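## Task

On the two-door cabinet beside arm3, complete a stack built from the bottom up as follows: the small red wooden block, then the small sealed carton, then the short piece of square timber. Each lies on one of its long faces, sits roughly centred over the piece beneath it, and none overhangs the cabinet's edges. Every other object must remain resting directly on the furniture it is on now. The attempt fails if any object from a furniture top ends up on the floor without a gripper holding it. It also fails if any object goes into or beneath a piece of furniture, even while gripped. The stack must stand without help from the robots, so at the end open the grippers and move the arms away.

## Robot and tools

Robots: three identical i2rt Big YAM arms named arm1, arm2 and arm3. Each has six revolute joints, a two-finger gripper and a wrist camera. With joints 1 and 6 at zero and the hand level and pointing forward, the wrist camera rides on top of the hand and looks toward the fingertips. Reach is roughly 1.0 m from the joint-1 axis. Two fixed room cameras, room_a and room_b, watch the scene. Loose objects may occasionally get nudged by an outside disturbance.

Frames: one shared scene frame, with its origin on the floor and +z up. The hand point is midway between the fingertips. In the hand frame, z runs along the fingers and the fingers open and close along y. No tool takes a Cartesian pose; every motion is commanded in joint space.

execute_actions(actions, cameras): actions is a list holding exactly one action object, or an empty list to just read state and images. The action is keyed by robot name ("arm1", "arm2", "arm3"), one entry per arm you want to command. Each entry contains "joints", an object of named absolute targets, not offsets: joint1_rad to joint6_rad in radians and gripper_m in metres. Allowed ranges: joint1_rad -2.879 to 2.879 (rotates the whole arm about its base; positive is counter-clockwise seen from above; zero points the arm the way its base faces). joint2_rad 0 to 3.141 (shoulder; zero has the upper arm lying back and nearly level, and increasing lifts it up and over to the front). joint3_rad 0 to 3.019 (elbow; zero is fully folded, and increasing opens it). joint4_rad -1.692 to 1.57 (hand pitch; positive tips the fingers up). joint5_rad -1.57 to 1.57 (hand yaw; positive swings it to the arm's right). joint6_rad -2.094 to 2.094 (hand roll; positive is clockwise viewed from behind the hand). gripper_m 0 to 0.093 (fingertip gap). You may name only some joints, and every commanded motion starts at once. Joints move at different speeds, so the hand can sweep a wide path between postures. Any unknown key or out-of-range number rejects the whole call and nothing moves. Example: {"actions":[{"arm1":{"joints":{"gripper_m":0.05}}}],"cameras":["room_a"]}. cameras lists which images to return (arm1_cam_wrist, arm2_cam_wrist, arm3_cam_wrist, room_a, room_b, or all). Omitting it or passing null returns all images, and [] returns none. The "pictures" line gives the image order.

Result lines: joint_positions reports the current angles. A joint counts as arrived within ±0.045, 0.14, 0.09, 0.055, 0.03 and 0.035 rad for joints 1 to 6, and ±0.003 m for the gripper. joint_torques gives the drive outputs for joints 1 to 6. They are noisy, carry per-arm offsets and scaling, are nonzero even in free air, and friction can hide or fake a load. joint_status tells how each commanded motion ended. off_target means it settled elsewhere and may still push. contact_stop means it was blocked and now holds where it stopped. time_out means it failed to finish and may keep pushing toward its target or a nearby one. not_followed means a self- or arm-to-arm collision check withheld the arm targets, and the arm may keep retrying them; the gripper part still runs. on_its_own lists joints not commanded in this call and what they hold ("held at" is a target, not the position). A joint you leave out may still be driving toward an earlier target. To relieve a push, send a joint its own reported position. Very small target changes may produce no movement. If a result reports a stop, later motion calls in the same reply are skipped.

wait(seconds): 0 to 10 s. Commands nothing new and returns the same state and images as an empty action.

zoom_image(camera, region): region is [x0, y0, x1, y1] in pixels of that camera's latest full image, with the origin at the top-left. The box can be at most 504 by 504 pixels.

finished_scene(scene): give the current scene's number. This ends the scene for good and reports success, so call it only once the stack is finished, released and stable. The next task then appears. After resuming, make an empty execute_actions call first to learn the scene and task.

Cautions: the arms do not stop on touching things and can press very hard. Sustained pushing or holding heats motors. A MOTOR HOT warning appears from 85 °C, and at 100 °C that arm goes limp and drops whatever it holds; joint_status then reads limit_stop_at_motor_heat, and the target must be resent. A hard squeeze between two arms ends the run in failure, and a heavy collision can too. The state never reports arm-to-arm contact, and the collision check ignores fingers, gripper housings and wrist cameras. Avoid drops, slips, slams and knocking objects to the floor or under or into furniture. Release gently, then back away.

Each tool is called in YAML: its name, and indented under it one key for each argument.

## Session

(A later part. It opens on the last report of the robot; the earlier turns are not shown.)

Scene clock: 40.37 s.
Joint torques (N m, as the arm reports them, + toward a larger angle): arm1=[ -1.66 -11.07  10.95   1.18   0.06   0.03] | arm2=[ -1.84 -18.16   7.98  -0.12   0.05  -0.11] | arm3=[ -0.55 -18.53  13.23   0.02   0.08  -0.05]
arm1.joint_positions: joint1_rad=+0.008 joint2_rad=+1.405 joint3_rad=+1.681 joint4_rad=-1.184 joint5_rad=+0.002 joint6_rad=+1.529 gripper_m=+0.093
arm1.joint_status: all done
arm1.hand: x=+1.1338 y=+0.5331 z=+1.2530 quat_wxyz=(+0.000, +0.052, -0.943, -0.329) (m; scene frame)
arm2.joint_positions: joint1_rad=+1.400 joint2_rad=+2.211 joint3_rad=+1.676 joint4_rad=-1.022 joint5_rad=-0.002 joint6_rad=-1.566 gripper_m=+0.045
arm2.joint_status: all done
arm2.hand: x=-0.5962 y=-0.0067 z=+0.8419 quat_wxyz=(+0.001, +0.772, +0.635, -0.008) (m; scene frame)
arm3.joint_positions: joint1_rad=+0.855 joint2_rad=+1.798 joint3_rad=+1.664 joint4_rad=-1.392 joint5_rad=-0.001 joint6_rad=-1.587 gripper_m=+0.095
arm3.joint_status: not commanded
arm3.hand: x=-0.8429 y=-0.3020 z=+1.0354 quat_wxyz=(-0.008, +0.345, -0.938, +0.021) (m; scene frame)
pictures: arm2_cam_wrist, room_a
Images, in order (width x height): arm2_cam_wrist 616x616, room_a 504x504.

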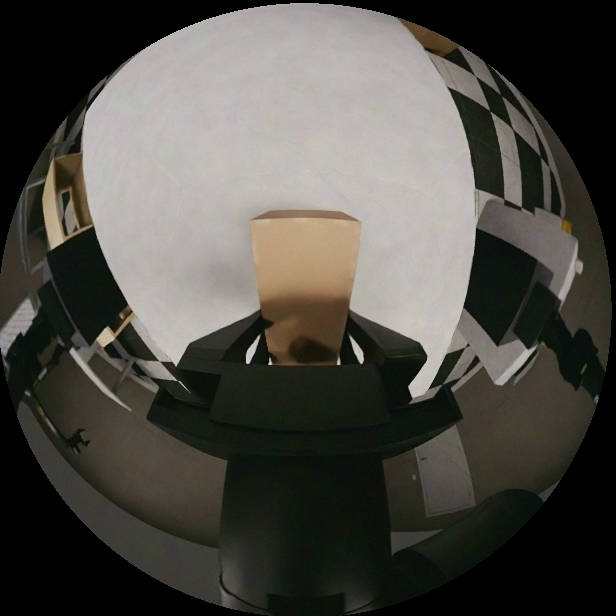

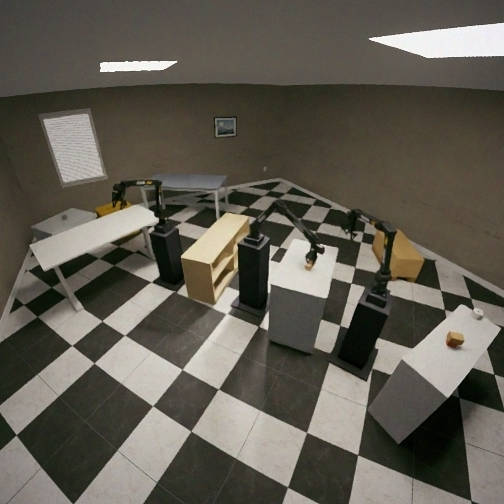

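execute_actions:
  actions:
    - {"arm2": {"joints": {"joint2_rad": 2.268, "joint4_rad": -0.97}}}
  cameras: ["arm2_cam_wrist"]

Scene clock: 41.47 s.
Joint torques (N m, as the arm reports them, + toward a larger angle): arm1=[ -1.5  -10.62  10.99   1.15   0.06   0.05] | arm2=[ -1.72 -16.52   7.75   0.41   0.02  -0.1 ] | arm3=[ -0.55 -18.66  13.21  -0.02   0.07  -0.03]
arm1.joint_positions: joint1_rad=+0.008 joint2_rad=+1.405 joint3_rad=+1.681 joint4_rad=-1.184 joint5_rad=+0.002 joint6_rad=+1.529 gripper_m=+0.093
arm1.joint_status: not commanded
arm1.hand: x=+1.1338 y=+0.5331 z=+1.2530 quat_wxyz=(+0.000, +0.052, -0.943, -0.329) (m; scene frame)
arm2.joint_positions: joint1_rad=+1.400 joint2_rad=+2.261 joint3_rad=+1.676 joint4_rad=-0.977 joint5_rad=-0.001 joint6_rad=-1.567 gripper_m=+0.045
arm2.joint_status: all done
arm2.hand: x=-0.5974 y=-0.0067 z=+0.8111 quat_wxyz=(+0.003, +0.772, +0.635, -0.006) (m; scene frame)
arm3.joint_positions: joint1_rad=+0.855 joint2_rad=+1.798 joint3_rad=+1.664 joint4_rad=-1.392 joint5_rad=-0.001 joint6_rad=-1.587 gripper_m=+0.095
arm3.joint_status: not commanded
arm3.hand: x=-0.8429 y=-0.3020 z=+1.0354 quat_wxyz=(-0.008, +0.345, -0.938, +0.021) (m; scene frame)
pictures: arm2_cam_wrist
Images, in order (width x height): arm2_cam_wrist 616x616.

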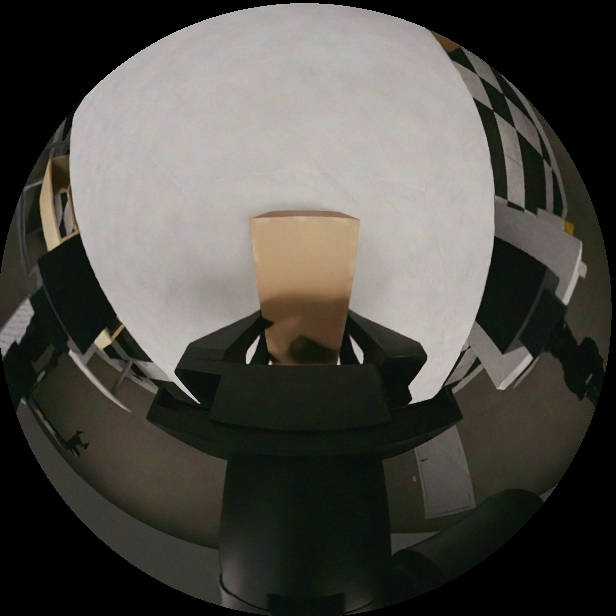

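execute_actions:
  actions:
    - {"arm2": {"joints": {"joint2_rad": 2.295}}}
  cameras: ["arm2_cam_wrist"]

Scene clock: 42.97 s.
Joint torques (N m, as the arm reports them, + toward a larger angle): arm1=[ -2.07 -11.11  10.92   1.05   0.06   0.02] | arm2=[ -1.8  -14.61   7.74   0.43   0.02  -0.1 ] | arm3=[ -0.39 -18.57  13.2    0.02   0.07  -0.03]
arm1.joint_positions: joint1_rad=+0.008 joint2_rad=+1.405 joint3_rad=+1.681 joint4_rad=-1.184 joint5_rad=+0.002 joint6_rad=+1.529 gripper_m=+0.093
arm1.joint_status: not commanded
arm1.hand: x=+1.1338 y=+0.5331 z=+1.2530 quat_wxyz=(+0.000, +0.052, -0.943, -0.329) (m; scene frame)
arm2.joint_positions: joint1_rad=+1.400 joint2_rad=+2.261 joint3_rad=+1.676 joint4_rad=-0.977 joint5_rad=-0.001 joint6_rad=-1.567 gripper_m=+0.045
arm2.joint_status: all done
arm2.hand: x=-0.5974 y=-0.0067 z=+0.8111 quat_wxyz=(+0.003, +0.772, +0.635, -0.006) (m; scene frame)
arm3.joint_positions: joint1_rad=+0.855 joint2_rad=+1.798 joint3_rad=+1.664 joint4_rad=-1.392 joint5_rad=-0.001 joint6_rad=-1.587 gripper_m=+0.095
arm3.joint_status: not commanded
arm3.hand: x=-0.8429 y=-0.3020 z=+1.0354 quat_wxyz=(-0.008, +0.345, -0.938, +0.021) (m; scene frame)
pictures: arm2_cam_wrist
Images, in order (width x height): arm2_cam_wrist 616x616.

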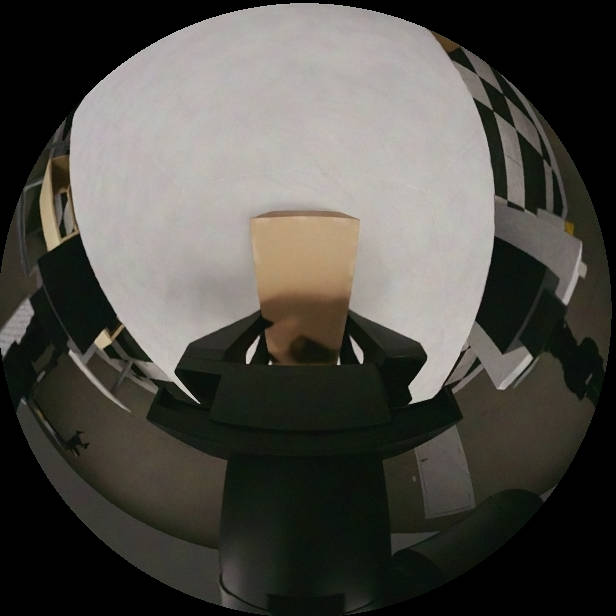

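Resting. Release.

execute_actions:
  actions:
    - {"arm2": {"joints": {"joint2_rad": 2.258, "gripper_m": 0.093}}}
  cameras: ["arm2_cam_wrist"]

Scene clock: 43.80 s.
Joint torques (N m, as the arm reports them, + toward a larger angle): arm1=[ -2.12 -10.92  10.97   1.1    0.07   0.02] | arm2=[ -1.81 -17.6    7.7    0.45   0.02  -0.1 ] | arm3=[ -0.55 -18.63  13.19  -0.01   0.11  -0.04]
arm1.joint_positions: joint1_rad=+0.008 joint2_rad=+1.405 joint3_rad=+1.681 joint4_rad=-1.184 joint5_rad=+0.002 joint6_rad=+1.529 gripper_m=+0.093
arm1.joint_status: not commanded
arm1.hand: x=+1.1338 y=+0.5331 z=+1.2530 quat_wxyz=(+0.000, +0.052, -0.943, -0.329) (m; scene frame)
arm2.joint_positions: joint1_rad=+1.400 joint2_rad=+2.262 joint3_rad=+1.676 joint4_rad=-0.977 joint5_rad=-0.001 joint6_rad=-1.567 gripper_m=+0.093
arm2.joint_status: all done
arm2.hand: x=-0.5973 y=-0.0067 z=+0.8109 quat_wxyz=(+0.003, +0.772, +0.635, -0.006) (m; scene frame)
arm3.joint_positions: joint1_rad=+0.855 joint2_rad=+1.798 joint3_rad=+1.664 joint4_rad=-1.392 joint5_rad=-0.001 joint6_rad=-1.587 gripper_m=+0.095
arm3.joint_status: not commanded
arm3.hand: x=-0.8429 y=-0.3020 z=+1.0354 quat_wxyz=(-0.008, +0.345, -0.938, +0.021) (m; scene frame)
pictures: arm2_cam_wrist
Images, in order (width x height): arm2_cam_wrist 616x616.

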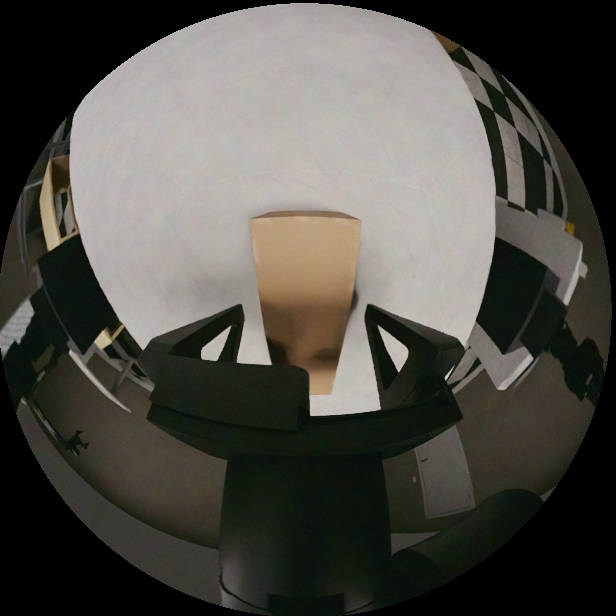

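execute_actions:
  actions:
    - {"arm2": {"joints": {"joint1_rad": 0.45, "joint2_rad": 1.9, "joint4_rad": -1.25}}, "arm3": {"joints": {"joint1_rad": 1.495, "joint2_rad": 2.035, "joint3_rad": 1.63, "joint4_rad": -1.14, "joint6_rad": -1.625}}}
  cameras: ["arm3_cam_wrist", "room_a"]

Scene clock: 47.43 s.
Joint torques (N m, as the arm reports them, + toward a larger angle): arm1=[ -2.49 -11.39  11.04   1.21   0.09   0.07] | arm2=[ -0.69 -14.77  10.11   0.01  -0.05  -0.09] | arm3=[  0.29 -23.49   9.8    0.31   0.1   -0.05]
arm1.joint_positions: joint1_rad=+0.008 joint2_rad=+1.405 joint3_rad=+1.681 joint4_rad=-1.184 joint5_rad=+0.002 joint6_rad=+1.529 gripper_m=+0.093
arm1.joint_status: not commanded
arm1.hand: x=+1.1338 y=+0.5331 z=+1.2530 quat_wxyz=(+0.000, +0.052, -0.943, -0.329) (m; scene frame)
arm2.joint_positions: joint1_rad=+0.442 joint2_rad=+1.900 joint3_rad=+1.666 joint4_rad=-1.241 joint5_rad=+0.001 joint6_rad=-1.567 gripper_m=+0.093
arm2.joint_status: all done
arm2.hand: x=-0.2203 y=+0.4262 z=+1.0181 quat_wxyz=(-0.040, +0.977, +0.208, -0.009) (m; scene frame)
arm3.joint_positions: joint1_rad=+1.490 joint2_rad=+2.054 joint3_rad=+1.622 joint4_rad=-1.145 joint5_rad=-0.001 joint6_rad=-1.616 gripper_m=+0.095
arm3.joint_status: all done
arm3.hand: x=-0.6151 y=-0.0151 z=+0.8769 quat_wxyz=(+0.001, +0.632, -0.775, -0.003) (m; scene frame)
pictures: arm3_cam_wrist, room_a
Images, in order (width x height): arm3_cam_wrist 616x616, room_a 504x504.

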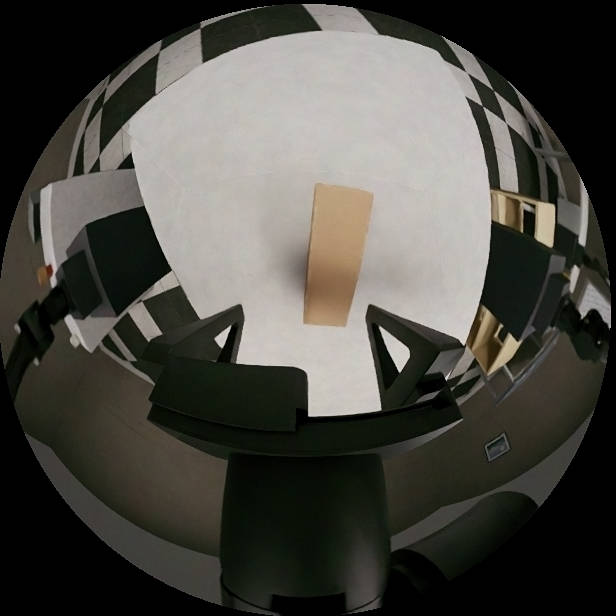

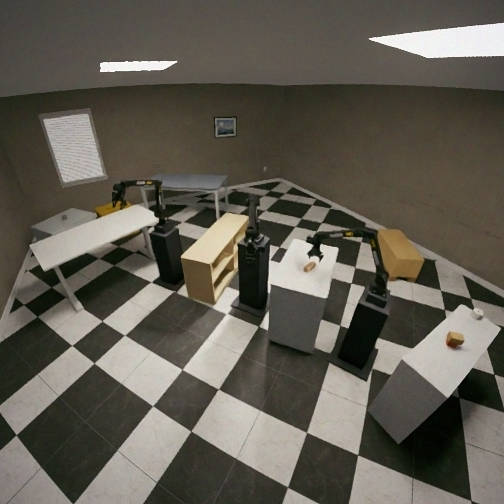

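execute_actions:
  actions:
    - {"arm3": {"joints": {"joint1_rad": 1.538, "joint2_rad": 2.188, "joint3_rad": 1.69, "joint4_rad": -1.04, "joint6_rad": -1.50}}}
  cameras: ["arm3_cam_wrist"]

Scene clock: 50.33 s.
Joint torques (N m, as the arm reports them, + toward a larger angle): arm1=[ -2.54 -10.89  10.99   1.08   0.09   0.01] | arm2=[ -0.33 -14.59  10.08   0.    -0.05  -0.09] | arm3=[ -0.54 -23.45  11.42   0.36   0.1    0.14]
arm1.joint_positions: joint1_rad=+0.008 joint2_rad=+1.405 joint3_rad=+1.681 joint4_rad=-1.184 joint5_rad=+0.002 joint6_rad=+1.529 gripper_m=+0.093
arm1.joint_status: not commanded
arm1.hand: x=+1.1338 y=+0.5331 z=+1.2530 quat_wxyz=(+0.000, +0.052, -0.943, -0.329) (m; scene frame)
arm2.joint_positions: joint1_rad=+0.442 joint2_rad=+1.900 joint3_rad=+1.666 joint4_rad=-1.241 joint5_rad=+0.001 joint6_rad=-1.567 gripper_m=+0.093
arm2.joint_status: not commanded
arm2.hand: x=-0.2203 y=+0.4262 z=+1.0181 quat_wxyz=(-0.040, +0.977, +0.208, -0.009) (m; scene frame)
arm3.joint_positions: joint1_rad=+1.543 joint2_rad=+2.193 joint3_rad=+1.660 joint4_rad=-1.048 joint5_rad=-0.001 joint6_rad=-1.509 gripper_m=+0.095
arm3.joint_status: all done
arm3.hand: x=-0.5875 y=+0.0125 z=+0.8071 quat_wxyz=(+0.003, +0.611, -0.792, -0.004) (m; scene frame)
pictures: arm3_cam_wrist
Images, in order (width x height): arm3_cam_wrist 616x616.

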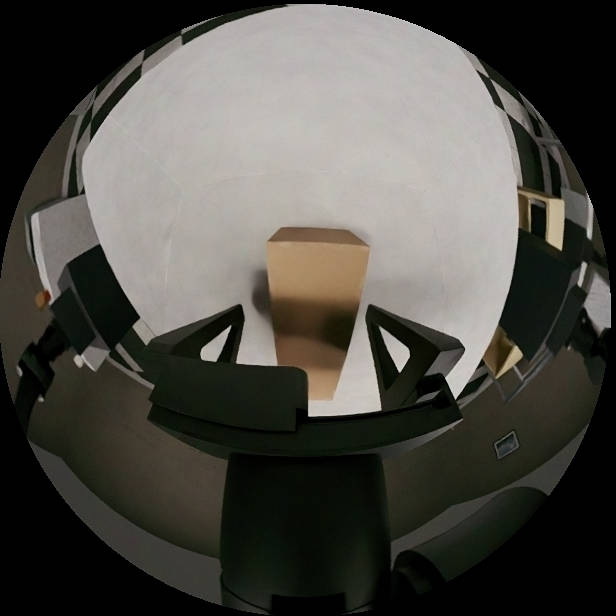

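execute_actions:
  actions:
    - {"arm3": {"joints": {"gripper_m": 0.03}}}
  cameras: ["arm3_cam_wrist", "room_a"]

Scene clock: 51.23 s.
Joint torques (N m, as the arm reports them, + toward a larger angle): arm1=[ -1.6  -10.55  11.05   1.1    0.07   0.03] | arm2=[ -0.34 -14.62  10.08   0.    -0.05  -0.09] | arm3=[ -0.78 -23.34  11.48   0.34   0.1    0.16]
arm1.joint_positions: joint1_rad=+0.008 joint2_rad=+1.405 joint3_rad=+1.681 joint4_rad=-1.184 joint5_rad=+0.002 joint6_rad=+1.529 gripper_m=+0.093
arm1.joint_status: not commanded
arm1.hand: x=+1.1338 y=+0.5331 z=+1.2530 quat_wxyz=(+0.000, +0.052, -0.943, -0.329) (m; scene frame)
arm2.joint_positions: joint1_rad=+0.442 joint2_rad=+1.900 joint3_rad=+1.666 joint4_rad=-1.241 joint5_rad=+0.001 joint6_rad=-1.567 gripper_m=+0.093
arm2.joint_status: not commanded
arm2.hand: x=-0.2203 y=+0.4262 z=+1.0181 quat_wxyz=(-0.040, +0.977, +0.208, -0.009) (m; scene frame)
arm3.joint_positions: joint1_rad=+1.543 joint2_rad=+2.193 joint3_rad=+1.660 joint4_rad=-1.046 joint5_rad=-0.001 joint6_rad=-1.508 gripper_m=+0.046
arm3.joint_status: gripper_m off_target (ended at +0.046, target +0.030)
arm3.hand: x=-0.5870 y=+0.0124 z=+0.8071 quat_wxyz=(+0.002, +0.611, -0.792, -0.004) (m; scene frame)
pictures: arm3_cam_wrist, room_a
Images, in order (width x height): arm3_cam_wrist 616x616, room_a 504x504.

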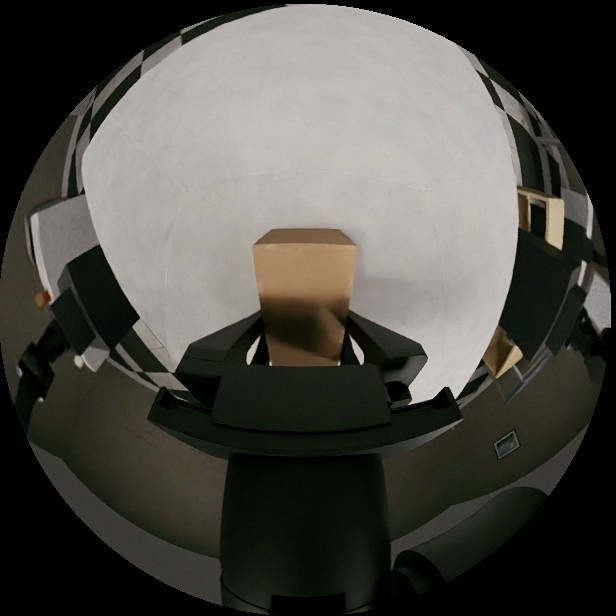

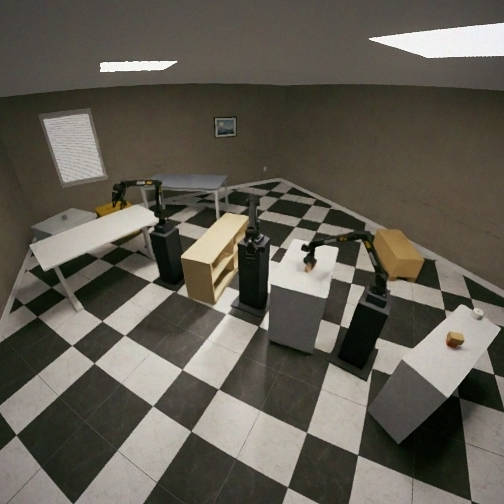

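execute_actions:
  actions:
    - {"arm3": {"joints": {"joint1_rad": -1.812, "joint2_rad": 1.945, "joint3_rad": 1.61, "joint4_rad": -1.22, "joint6_rad": -0.503}}}
  cameras: ["arm3_cam_wrist", "room_a"]

Scene clock: 55.70 s.
Joint torques (N m, as the arm reports them, + toward a larger angle): arm1=[ -2.87 -10.75  11.01   1.25   0.08   0.04] | arm2=[ -0.34 -14.59  10.09   0.    -0.05  -0.09] | arm3=[ -0.06 -20.89  10.87  -0.04   0.03   0.1 ]
arm1.joint_positions: joint1_rad=+0.008 joint2_rad=+1.405 joint3_rad=+1.681 joint4_rad=-1.184 joint5_rad=+0.002 joint6_rad=+1.529 gripper_m=+0.093
arm1.joint_status: not commanded
arm1.hand: x=+1.1338 y=+0.5331 z=+1.2530 quat_wxyz=(+0.000, +0.052, -0.943, -0.329) (m; scene frame)
arm2.joint_positions: joint1_rad=+0.442 joint2_rad=+1.900 joint3_rad=+1.666 joint4_rad=-1.241 joint5_rad=+0.001 joint6_rad=-1.567 gripper_m=+0.093
arm2.joint_status: not commanded
arm2.hand: x=-0.2203 y=+0.4262 z=+1.0181 quat_wxyz=(-0.040, +0.977, +0.208, -0.009) (m; scene frame)
arm3.joint_positions: joint1_rad=-1.814 joint2_rad=+1.948 joint3_rad=+1.596 joint4_rad=-1.210 joint5_rad=+0.002 joint6_rad=-0.510 gripper_m=+0.046
arm3.joint_status: all done
arm3.hand: x=-1.7363 y=+0.3670 z=+0.9282 quat_wxyz=(+0.003, -0.999, -0.050, +0.003) (m; scene frame)
pictures: arm3_cam_wrist, room_a
Images, in order (width x height): arm3_cam_wrist 616x616, room_a 504x504.

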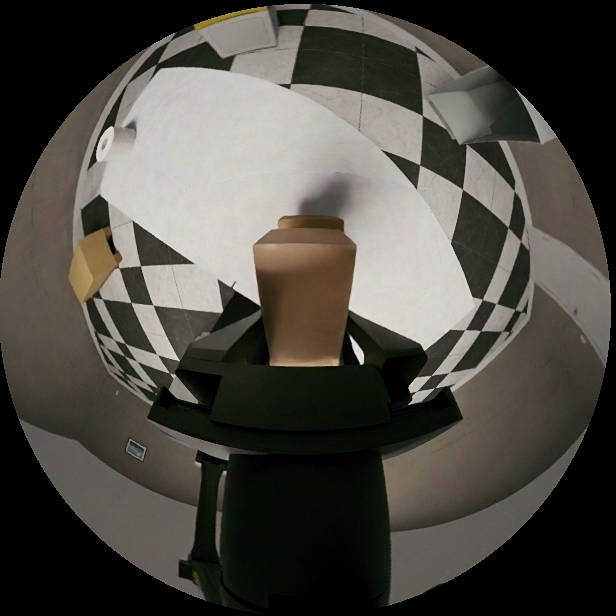

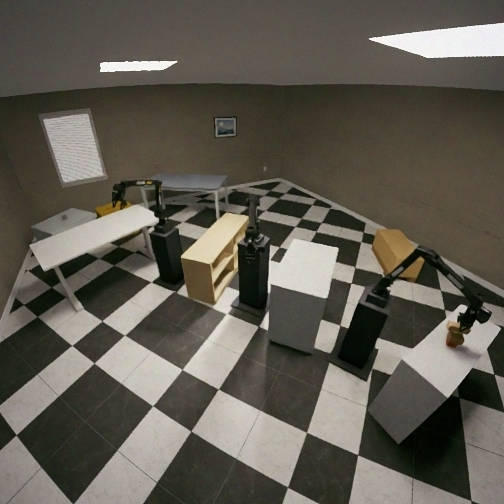

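zoom_image:
  camera: "room_a"
  region: [414, 295, 504, 375]

execute_actions:
  actions:
    - {"arm3": {"joints": {"joint2_rad": 2.03, "joint4_rad": -1.135}}}
  cameras: ["arm3_cam_wrist", "room_a"]

Region (414, 295, 504, 375) of room_a's 504x504 image, scaled by 5.600, with more detail than that image has.

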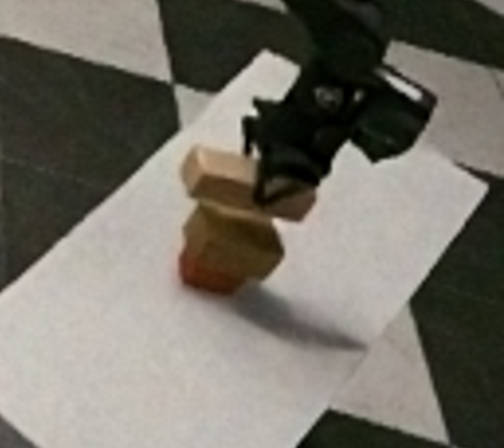

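Scene clock: 57.70 s.
Joint torques (N m, as the arm reports them, + toward a larger angle): arm1=[ -1.4  -10.82  10.97   1.15   0.07   0.02] | arm2=[ -0.37 -14.62  10.09   0.    -0.05  -0.09] | arm3=[  0.06 -20.74  10.56   0.47   0.01   0.14]
arm1.joint_positions: joint1_rad=+0.008 joint2_rad=+1.405 joint3_rad=+1.681 joint4_rad=-1.184 joint5_rad=+0.002 joint6_rad=+1.529 gripper_m=+0.093
arm1.joint_status: not commanded
arm1.hand: x=+1.1338 y=+0.5331 z=+1.2530 quat_wxyz=(+0.000, +0.052, -0.943, -0.329) (m; scene frame)
arm2.joint_positions: joint1_rad=+0.442 joint2_rad=+1.900 joint3_rad=+1.666 joint4_rad=-1.241 joint5_rad=+0.001 joint6_rad=-1.567 gripper_m=+0.093
arm2.joint_status: not commanded
arm2.hand: x=-0.2203 y=+0.4262 z=+1.0181 quat_wxyz=(-0.040, +0.977, +0.208, -0.009) (m; scene frame)
arm3.joint_positions: joint1_rad=-1.814 joint2_rad=+2.026 joint3_rad=+1.596 joint4_rad=-1.143 joint5_rad=+0.002 joint6_rad=-0.510 gripper_m=+0.046
arm3.joint_status: all done
arm3.hand: x=-1.7463 y=+0.3713 z=+0.8840 quat_wxyz=(+0.001, -0.999, -0.050, -0.001) (m; scene frame)
pictures: arm3_cam_wrist, room_a
Images, in order (width x height): arm3_cam_wrist 616x616, room_a 504x504.

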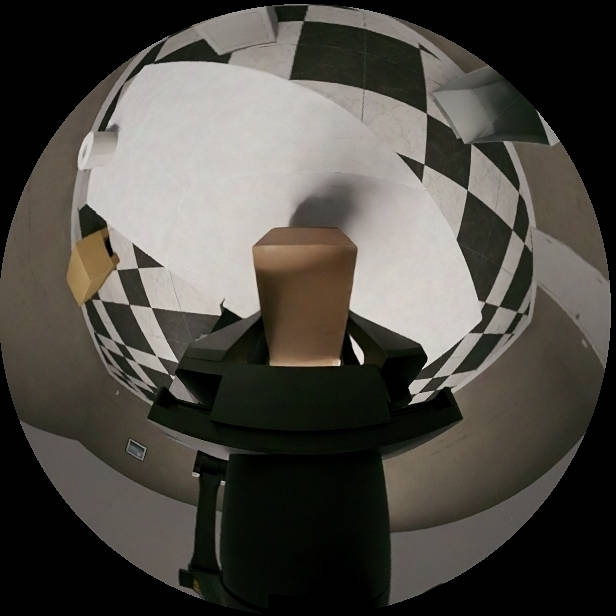

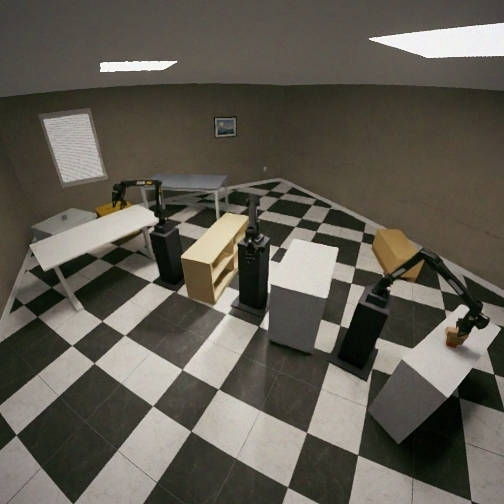

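zoom_image:
  camera: "room_a"
  region: [424, 305, 494, 365]

execute_actions:
  actions:
    - {"arm3": {"joints": {"joint2_rad": 2.062, "joint4_rad": -1.12}}}
  cameras: ["arm3_cam_wrist", "room_a"]

Region (424, 305, 494, 365) of room_a's 504x504 image, scaled by 7.200, with more detail than that image has; it fills the top 432 rows of this view, and the rest is white.

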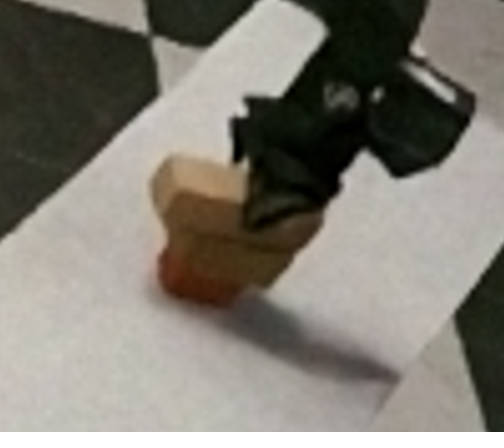

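Scene clock: 58.53 s.
Joint torques (N m, as the arm reports them, + toward a larger angle): arm1=[ -1.93 -10.99  10.92   1.18   0.11   0.09] | arm2=[ -0.33 -14.6   10.08  -0.01  -0.05  -0.09] | arm3=[ -0.19 -18.29  10.59   0.84   0.01   0.14]
arm1.joint_positions: joint1_rad=+0.008 joint2_rad=+1.405 joint3_rad=+1.681 joint4_rad=-1.184 joint5_rad=+0.002 joint6_rad=+1.529 gripper_m=+0.093
arm1.joint_status: not commanded
arm1.hand: x=+1.1338 y=+0.5331 z=+1.2530 quat_wxyz=(+0.000, +0.052, -0.943, -0.329) (m; scene frame)
arm2.joint_positions: joint1_rad=+0.442 joint2_rad=+1.900 joint3_rad=+1.666 joint4_rad=-1.241 joint5_rad=+0.001 joint6_rad=-1.567 gripper_m=+0.093
arm2.joint_status: not commanded
arm2.hand: x=-0.2203 y=+0.4262 z=+1.0181 quat_wxyz=(-0.040, +0.977, +0.208, -0.009) (m; scene frame)
arm3.joint_positions: joint1_rad=-1.814 joint2_rad=+2.027 joint3_rad=+1.596 joint4_rad=-1.140 joint5_rad=+0.002 joint6_rad=-0.510 gripper_m=+0.046
arm3.joint_status: all done
arm3.hand: x=-1.7470 y=+0.3716 z=+0.8838 quat_wxyz=(+0.001, -0.999, -0.050, +0.000) (m; scene frame)
pictures: arm3_cam_wrist, room_a
Images, in order (width x height): arm3_cam_wrist 616x616, room_a 504x504.

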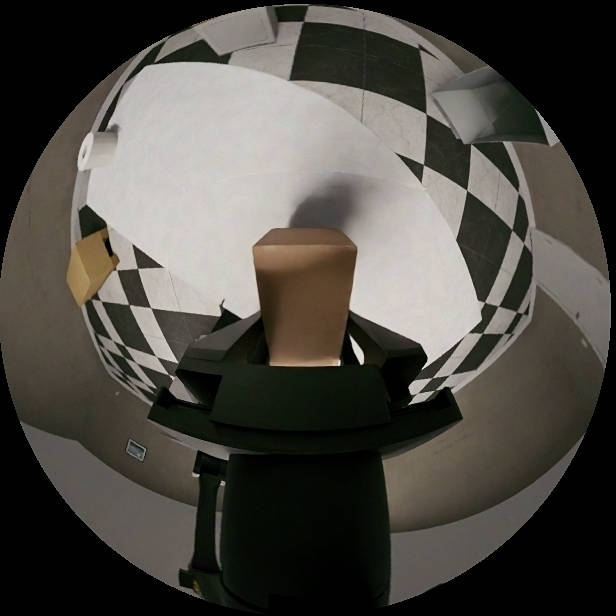

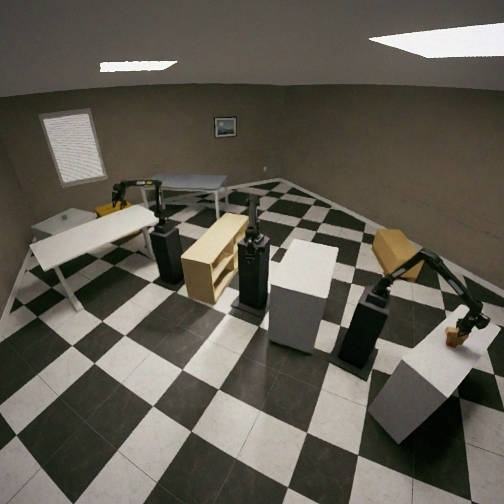

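Resting on the carton. Release.

execute_actions:
  actions:
    - {"arm3": {"joints": {"joint2_rad": 2.025, "joint4_rad": -1.14, "gripper_m": 0.093}}}
  cameras: ["arm3_cam_wrist"]

execute_actions:
  actions:
    - {"arm3": {"joints": {"joint2_rad": 1.5}}}
  cameras: ["arm3_cam_wrist", "room_a"]

Scene clock: 59.43 s.
Joint torques (N m, as the arm reports them, + toward a larger angle): arm1=[ -2.39 -11.19  10.92   1.18   0.07   0.04] | arm2=[ -0.31 -14.6   10.08   0.    -0.05  -0.09] | arm3=[  0.07 -21.76  10.51   0.31   0.02   0.13]
arm1.joint_positions: joint1_rad=+0.008 joint2_rad=+1.405 joint3_rad=+1.681 joint4_rad=-1.184 joint5_rad=+0.002 joint6_rad=+1.529 gripper_m=+0.093
arm1.joint_status: not commanded
arm1.hand: x=+1.1338 y=+0.5331 z=+1.2530 quat_wxyz=(+0.000, +0.052, -0.943, -0.329) (m; scene frame)
arm2.joint_positions: joint1_rad=+0.442 joint2_rad=+1.900 joint3_rad=+1.666 joint4_rad=-1.241 joint5_rad=+0.001 joint6_rad=-1.567 gripper_m=+0.093
arm2.joint_status: not commanded
arm2.hand: x=-0.2203 y=+0.4262 z=+1.0181 quat_wxyz=(-0.040, +0.977, +0.208, -0.009) (m; scene frame)
arm3.joint_positions: joint1_rad=-1.814 joint2_rad=+2.027 joint3_rad=+1.596 joint4_rad=-1.140 joint5_rad=+0.002 joint6_rad=-0.509 gripper_m=+0.093
arm3.joint_status: all done
arm3.hand: x=-1.7470 y=+0.3716 z=+0.8838 quat_wxyz=(+0.001, -0.999, -0.050, +0.000) (m; scene frame)
pictures: arm3_cam_wrist
Images, in order (width x height): arm3_cam_wrist 616x616.

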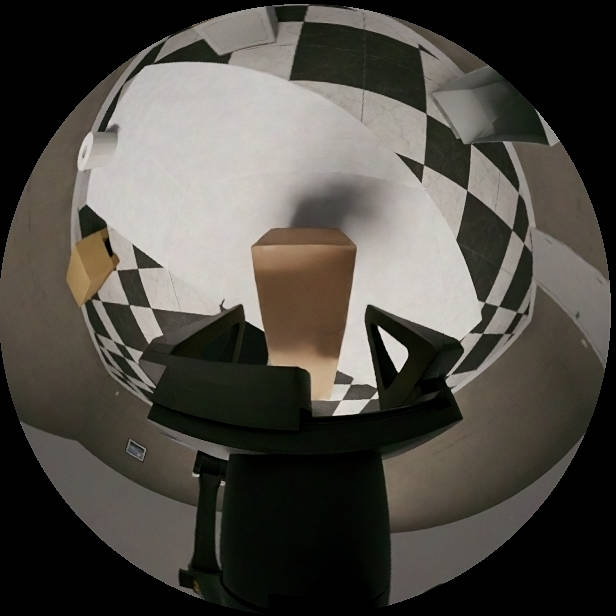

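Scene clock: 61.00 s.
Joint torques (N m, as the arm reports them, + toward a larger angle): arm1=[ -1.49 -10.31  11.19   1.22   0.09   0.04] | arm2=[ -0.35 -14.58  10.09   0.01  -0.05  -0.09] | arm3=[ -0.33 -14.45  12.36   0.94   0.03   0.15]
arm1.joint_positions: joint1_rad=+0.008 joint2_rad=+1.405 joint3_rad=+1.681 joint4_rad=-1.184 joint5_rad=+0.002 joint6_rad=+1.529 gripper_m=+0.093
arm1.joint_status: not commanded
arm1.hand: x=+1.1338 y=+0.5331 z=+1.2530 quat_wxyz=(+0.000, +0.052, -0.943, -0.329) (m; scene frame)
arm2.joint_positions: joint1_rad=+0.442 joint2_rad=+1.900 joint3_rad=+1.666 joint4_rad=-1.241 joint5_rad=+0.001 joint6_rad=-1.567 gripper_m=+0.093
arm2.joint_status: not commanded
arm2.hand: x=-0.2203 y=+0.4262 z=+1.0181 quat_wxyz=(-0.040, +0.977, +0.208, -0.009) (m; scene frame)
arm3.joint_positions: joint1_rad=-1.814 joint2_rad=+1.499 joint3_rad=+1.596 joint4_rad=-1.140 joint5_rad=+0.002 joint6_rad=-0.509 gripper_m=+0.093
arm3.joint_status: all done
arm3.hand: x=-1.7193 y=+0.3595 z=+1.1859 quat_wxyz=(+0.117, -0.964, -0.048, +0.233) (m; scene frame)
pictures: arm3_cam_wrist, room_a
Images, in order (width x height): arm3_cam_wrist 616x616, room_a 504x504.

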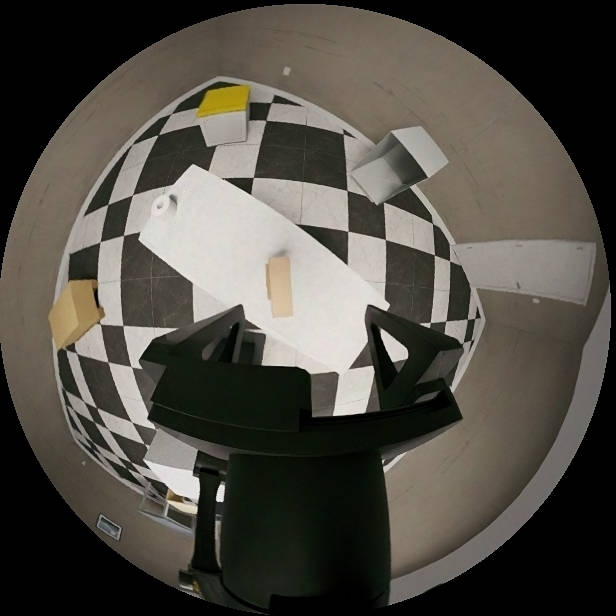

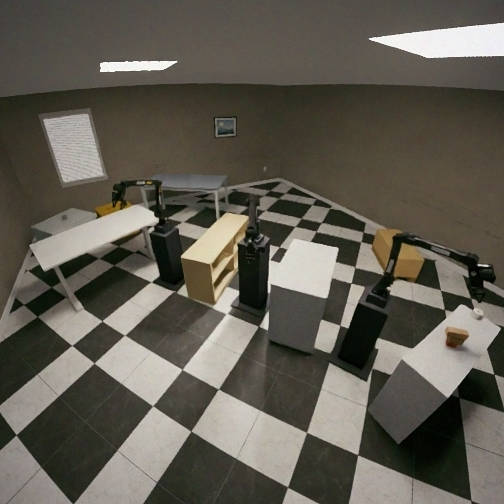

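zoom_image:
  camera: "arm3_cam_wrist"
  region: [230, 240, 330, 340]

zoom_image:
  camera: "room_a"
  region: [424, 305, 494, 365]

Region (230, 240, 330, 340) of arm3_cam_wrist's 616x616 image, scaled by 5.040, with more detail than that image has.

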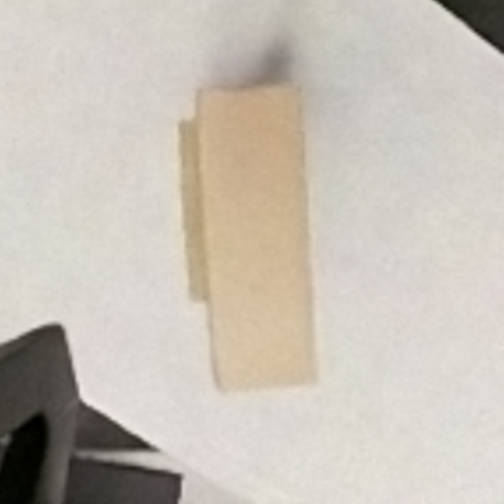

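Region (424, 305, 494, 365) of room_a's 504x504 image, scaled by 7.200, with more detail than that image has; it fills the top 432 rows of this view, and the rest is white.

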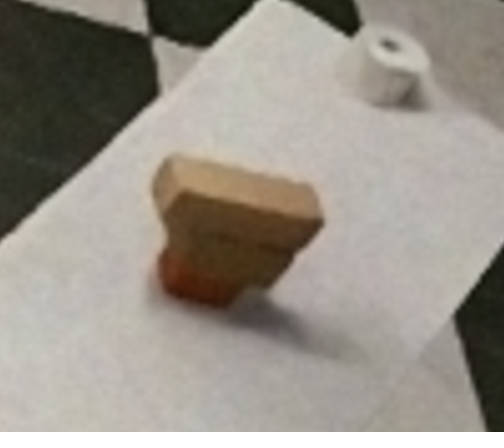

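execute_actions:
  actions:
    - {"arm3": {"joints": {"joint2_rad": 2.005}}}
  cameras: ["arm3_cam_wrist"]

Scene clock: 64.47 s.
Joint torques (N m, as the arm reports them, + toward a larger angle): arm1=[ -2.67 -10.33  10.94   1.17   0.08   0.07] | arm2=[ -0.32 -14.59  10.09   0.    -0.05  -0.09] | arm3=[ -0.02 -22.72  10.84   0.2    0.01   0.11]
arm1.joint_positions: joint1_rad=+0.008 joint2_rad=+1.405 joint3_rad=+1.681 joint4_rad=-1.184 joint5_rad=+0.002 joint6_rad=+1.529 gripper_m=+0.093
arm1.joint_status: not commanded
arm1.hand: x=+1.1338 y=+0.5331 z=+1.2530 quat_wxyz=(+0.000, +0.052, -0.943, -0.329) (m; scene frame)
arm2.joint_positions: joint1_rad=+0.442 joint2_rad=+1.900 joint3_rad=+1.666 joint4_rad=-1.241 joint5_rad=+0.001 joint6_rad=-1.567 gripper_m=+0.093
arm2.joint_status: not commanded
arm2.hand: x=-0.2203 y=+0.4262 z=+1.0181 quat_wxyz=(-0.040, +0.977, +0.208, -0.009) (m; scene frame)
arm3.joint_positions: joint1_rad=-1.814 joint2_rad=+2.021 joint3_rad=+1.593 joint4_rad=-1.140 joint5_rad=+0.002 joint6_rad=-0.509 gripper_m=+0.093
arm3.joint_status: all done
arm3.hand: x=-1.7463 y=+0.3713 z=+0.8860 quat_wxyz=(+0.002, -0.999, -0.050, +0.001) (m; scene frame)
pictures: arm3_cam_wrist
Images, in order (width x height): arm3_cam_wrist 616x616.

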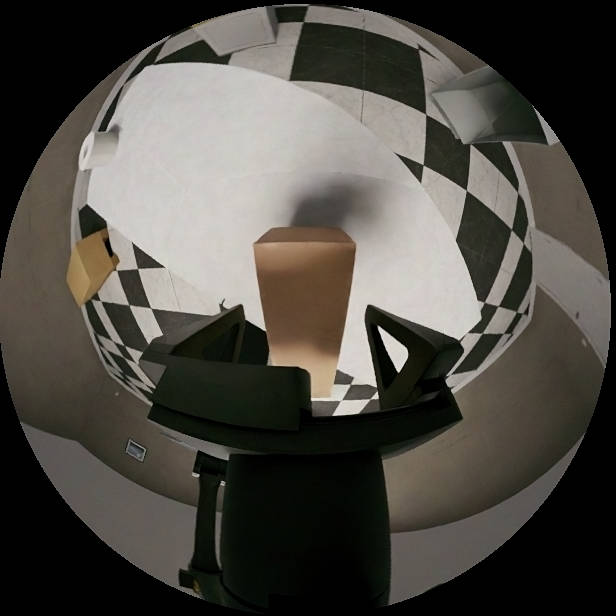

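execute_actions:
  actions:
    - {"arm3": {"joints": {"gripper_m": 0.03}}}
  cameras: []

execute_actions:
  actions:
    - {"arm3": {"joints": {"joint3_rad": 1.655, "joint1_rad": -1.795}}}
  cameras: ["arm3_cam_wrist"]

Scene clock: 65.40 s.
Joint torques (N m, as the arm reports them, + toward a larger angle): arm1=[ -2.05 -10.65  11.03   1.21   0.08   0.08] | arm2=[ -0.32 -14.56  10.08   0.    -0.05  -0.09] | arm3=[ -0.15 -22.62  10.82   0.27   0.02   0.1 ]
arm1.joint_positions: joint1_rad=+0.008 joint2_rad=+1.405 joint3_rad=+1.681 joint4_rad=-1.184 joint5_rad=+0.002 joint6_rad=+1.529 gripper_m=+0.093
arm1.joint_status: not commanded
arm1.hand: x=+1.1338 y=+0.5331 z=+1.2530 quat_wxyz=(+0.000, +0.052, -0.943, -0.329) (m; scene frame)
arm2.joint_positions: joint1_rad=+0.442 joint2_rad=+1.900 joint3_rad=+1.666 joint4_rad=-1.241 joint5_rad=+0.001 joint6_rad=-1.567 gripper_m=+0.093
arm2.joint_status: not commanded
arm2.hand: x=-0.2203 y=+0.4262 z=+1.0181 quat_wxyz=(-0.040, +0.977, +0.208, -0.009) (m; scene frame)
arm3.joint_positions: joint1_rad=-1.814 joint2_rad=+2.021 joint3_rad=+1.593 joint4_rad=-1.140 joint5_rad=+0.002 joint6_rad=-0.509 gripper_m=+0.046
arm3.joint_status: gripper_m off_target (ended at +0.046, target +0.030)
arm3.hand: x=-1.7464 y=+0.3713 z=+0.8860 quat_wxyz=(+0.002, -0.999, -0.050, +0.001) (m; scene frame)
pictures: none
No camera images: the call's "cameras" was empty. Leave "cameras" out to get every camera's image.

Scene clock: 66.10 s.
Joint torques (N m, as the arm reports them, + toward a larger angle): arm1=[ -2.16 -10.63  11.05   1.17   0.09   0.05] | arm2=[ -0.31 -14.64  10.08   0.    -0.05  -0.09] | arm3=[ -0.01 -22.86  14.69   0.26   0.03   0.13]
arm1.joint_positions: joint1_rad=+0.008 joint2_rad=+1.405 joint3_rad=+1.681 joint4_rad=-1.184 joint5_rad=+0.002 joint6_rad=+1.529 gripper_m=+0.093
arm1.joint_status: not commanded
arm1.hand: x=+1.1338 y=+0.5331 z=+1.2530 quat_wxyz=(+0.000, +0.052, -0.943, -0.329) (m; scene frame)
arm2.joint_positions: joint1_rad=+0.442 joint2_rad=+1.900 joint3_rad=+1.666 joint4_rad=-1.241 joint5_rad=+0.001 joint6_rad=-1.567 gripper_m=+0.093
arm2.joint_status: not commanded
arm2.hand: x=-0.2203 y=+0.4262 z=+1.0181 quat_wxyz=(-0.040, +0.977, +0.208, -0.009) (m; scene frame)
arm3.joint_positions: joint1_rad=-1.798 joint2_rad=+2.021 joint3_rad=+1.597 joint4_rad=-1.140 joint5_rad=+0.002 joint6_rad=-0.509 gripper_m=+0.046
arm3.joint_status: all done
arm3.hand: x=-1.7517 y=+0.3632 z=+0.8875 quat_wxyz=(+0.003, -0.998, -0.058, +0.003) (m; scene frame)
pictures: arm3_cam_wrist
Images, in order (width x height): arm3_cam_wrist 616x616.

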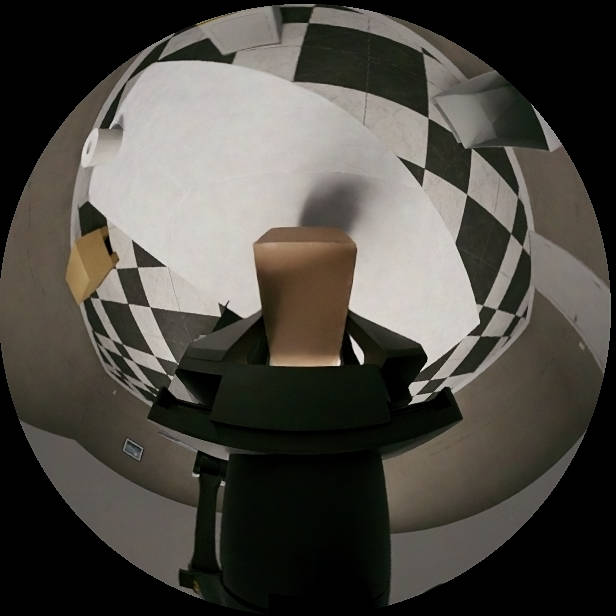

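execute_actions:
  actions:
    - {"arm3": {"joints": {"joint3_rad": 1.672}}}
  cameras: ["arm3_cam_wrist", "room_a"]

Scene clock: 68.87 s.
Joint torques (N m, as the arm reports them, + toward a larger angle): arm1=[ -2.08 -10.88  10.97   1.03   0.08   0.02] | arm2=[ -0.35 -14.57  10.08   0.    -0.05  -0.1 ] | arm3=[  0.1  -22.85  14.47   0.32   0.06   0.11]
arm1.joint_positions: joint1_rad=+0.008 joint2_rad=+1.405 joint3_rad=+1.681 joint4_rad=-1.184 joint5_rad=+0.002 joint6_rad=+1.529 gripper_m=+0.093
arm1.joint_status: not commanded
arm1.hand: x=+1.1338 y=+0.5331 z=+1.2530 quat_wxyz=(+0.000, +0.052, -0.943, -0.329) (m; scene frame)
arm2.joint_positions: joint1_rad=+0.442 joint2_rad=+1.900 joint3_rad=+1.666 joint4_rad=-1.241 joint5_rad=+0.001 joint6_rad=-1.567 gripper_m=+0.093
arm2.joint_status: not commanded
arm2.hand: x=-0.2203 y=+0.4262 z=+1.0181 quat_wxyz=(-0.040, +0.977, +0.208, -0.009) (m; scene frame)
arm3.joint_positions: joint1_rad=-1.798 joint2_rad=+2.021 joint3_rad=+1.617 joint4_rad=-1.140 joint5_rad=+0.002 joint6_rad=-0.509 gripper_m=+0.046
arm3.joint_status: all done
arm3.hand: x=-1.7590 y=+0.3662 z=+0.8945 quat_wxyz=(+0.007, -0.998, -0.058, +0.012) (m; scene frame)
pictures: arm3_cam_wrist, room_a
Images, in order (width x height): arm3_cam_wrist 616x616, room_a 504x504.

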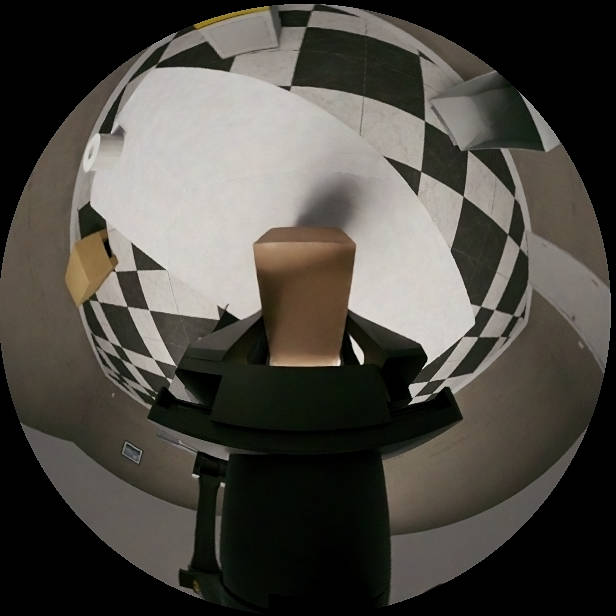

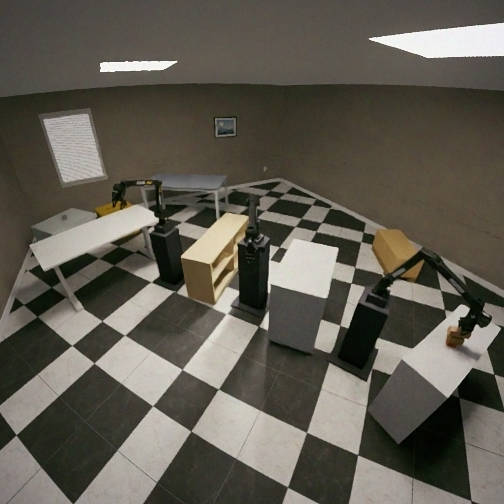

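execute_actions:
  actions:
    - {"arm3": {"joints": {"joint1_rad": -1.81, "joint2_rad": 2.06, "joint3_rad": 1.645}}}
  cameras: ["arm3_cam_wrist"]

Scene clock: 69.97 s.
Joint torques (N m, as the arm reports them, + toward a larger angle): arm1=[ -2.52 -10.66  10.97   1.19   0.08   0.02] | arm2=[ -0.36 -14.61  10.08   0.    -0.05  -0.09] | arm3=[ -0.47 -19.6   11.84   0.23   0.08   0.13]
arm1.joint_positions: joint1_rad=+0.008 joint2_rad=+1.405 joint3_rad=+1.681 joint4_rad=-1.184 joint5_rad=+0.002 joint6_rad=+1.529 gripper_m=+0.093
arm1.joint_status: not commanded
arm1.hand: x=+1.1338 y=+0.5331 z=+1.2530 quat_wxyz=(+0.000, +0.052, -0.943, -0.329) (m; scene frame)
arm2.joint_positions: joint1_rad=+0.442 joint2_rad=+1.900 joint3_rad=+1.666 joint4_rad=-1.241 joint5_rad=+0.001 joint6_rad=-1.567 gripper_m=+0.093
arm2.joint_status: not commanded
arm2.hand: x=-0.2203 y=+0.4262 z=+1.0181 quat_wxyz=(-0.040, +0.977, +0.208, -0.009) (m; scene frame)
arm3.joint_positions: joint1_rad=-1.804 joint2_rad=+2.037 joint3_rad=+1.618 joint4_rad=-1.140 joint5_rad=+0.001 joint6_rad=-0.509 gripper_m=+0.046
arm3.joint_status: all done
arm3.hand: x=-1.7568 y=+0.3686 z=+0.8856 quat_wxyz=(+0.003, -0.998, -0.055, +0.005) (m; scene frame)
pictures: arm3_cam_wrist
Images, in order (width x height): arm3_cam_wrist 616x616.

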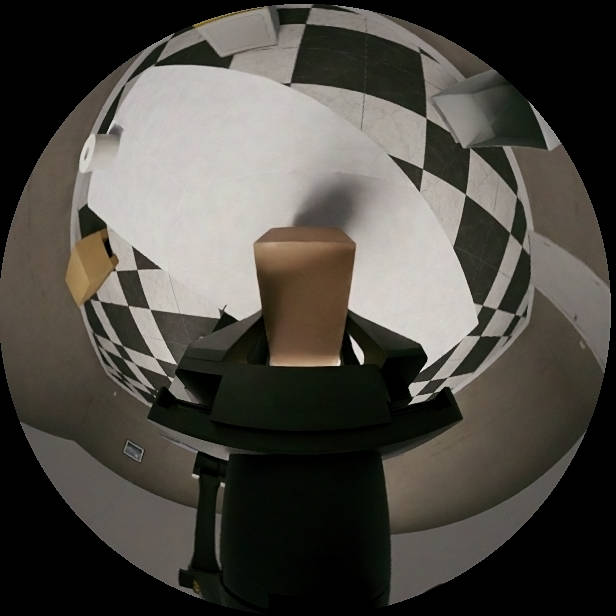

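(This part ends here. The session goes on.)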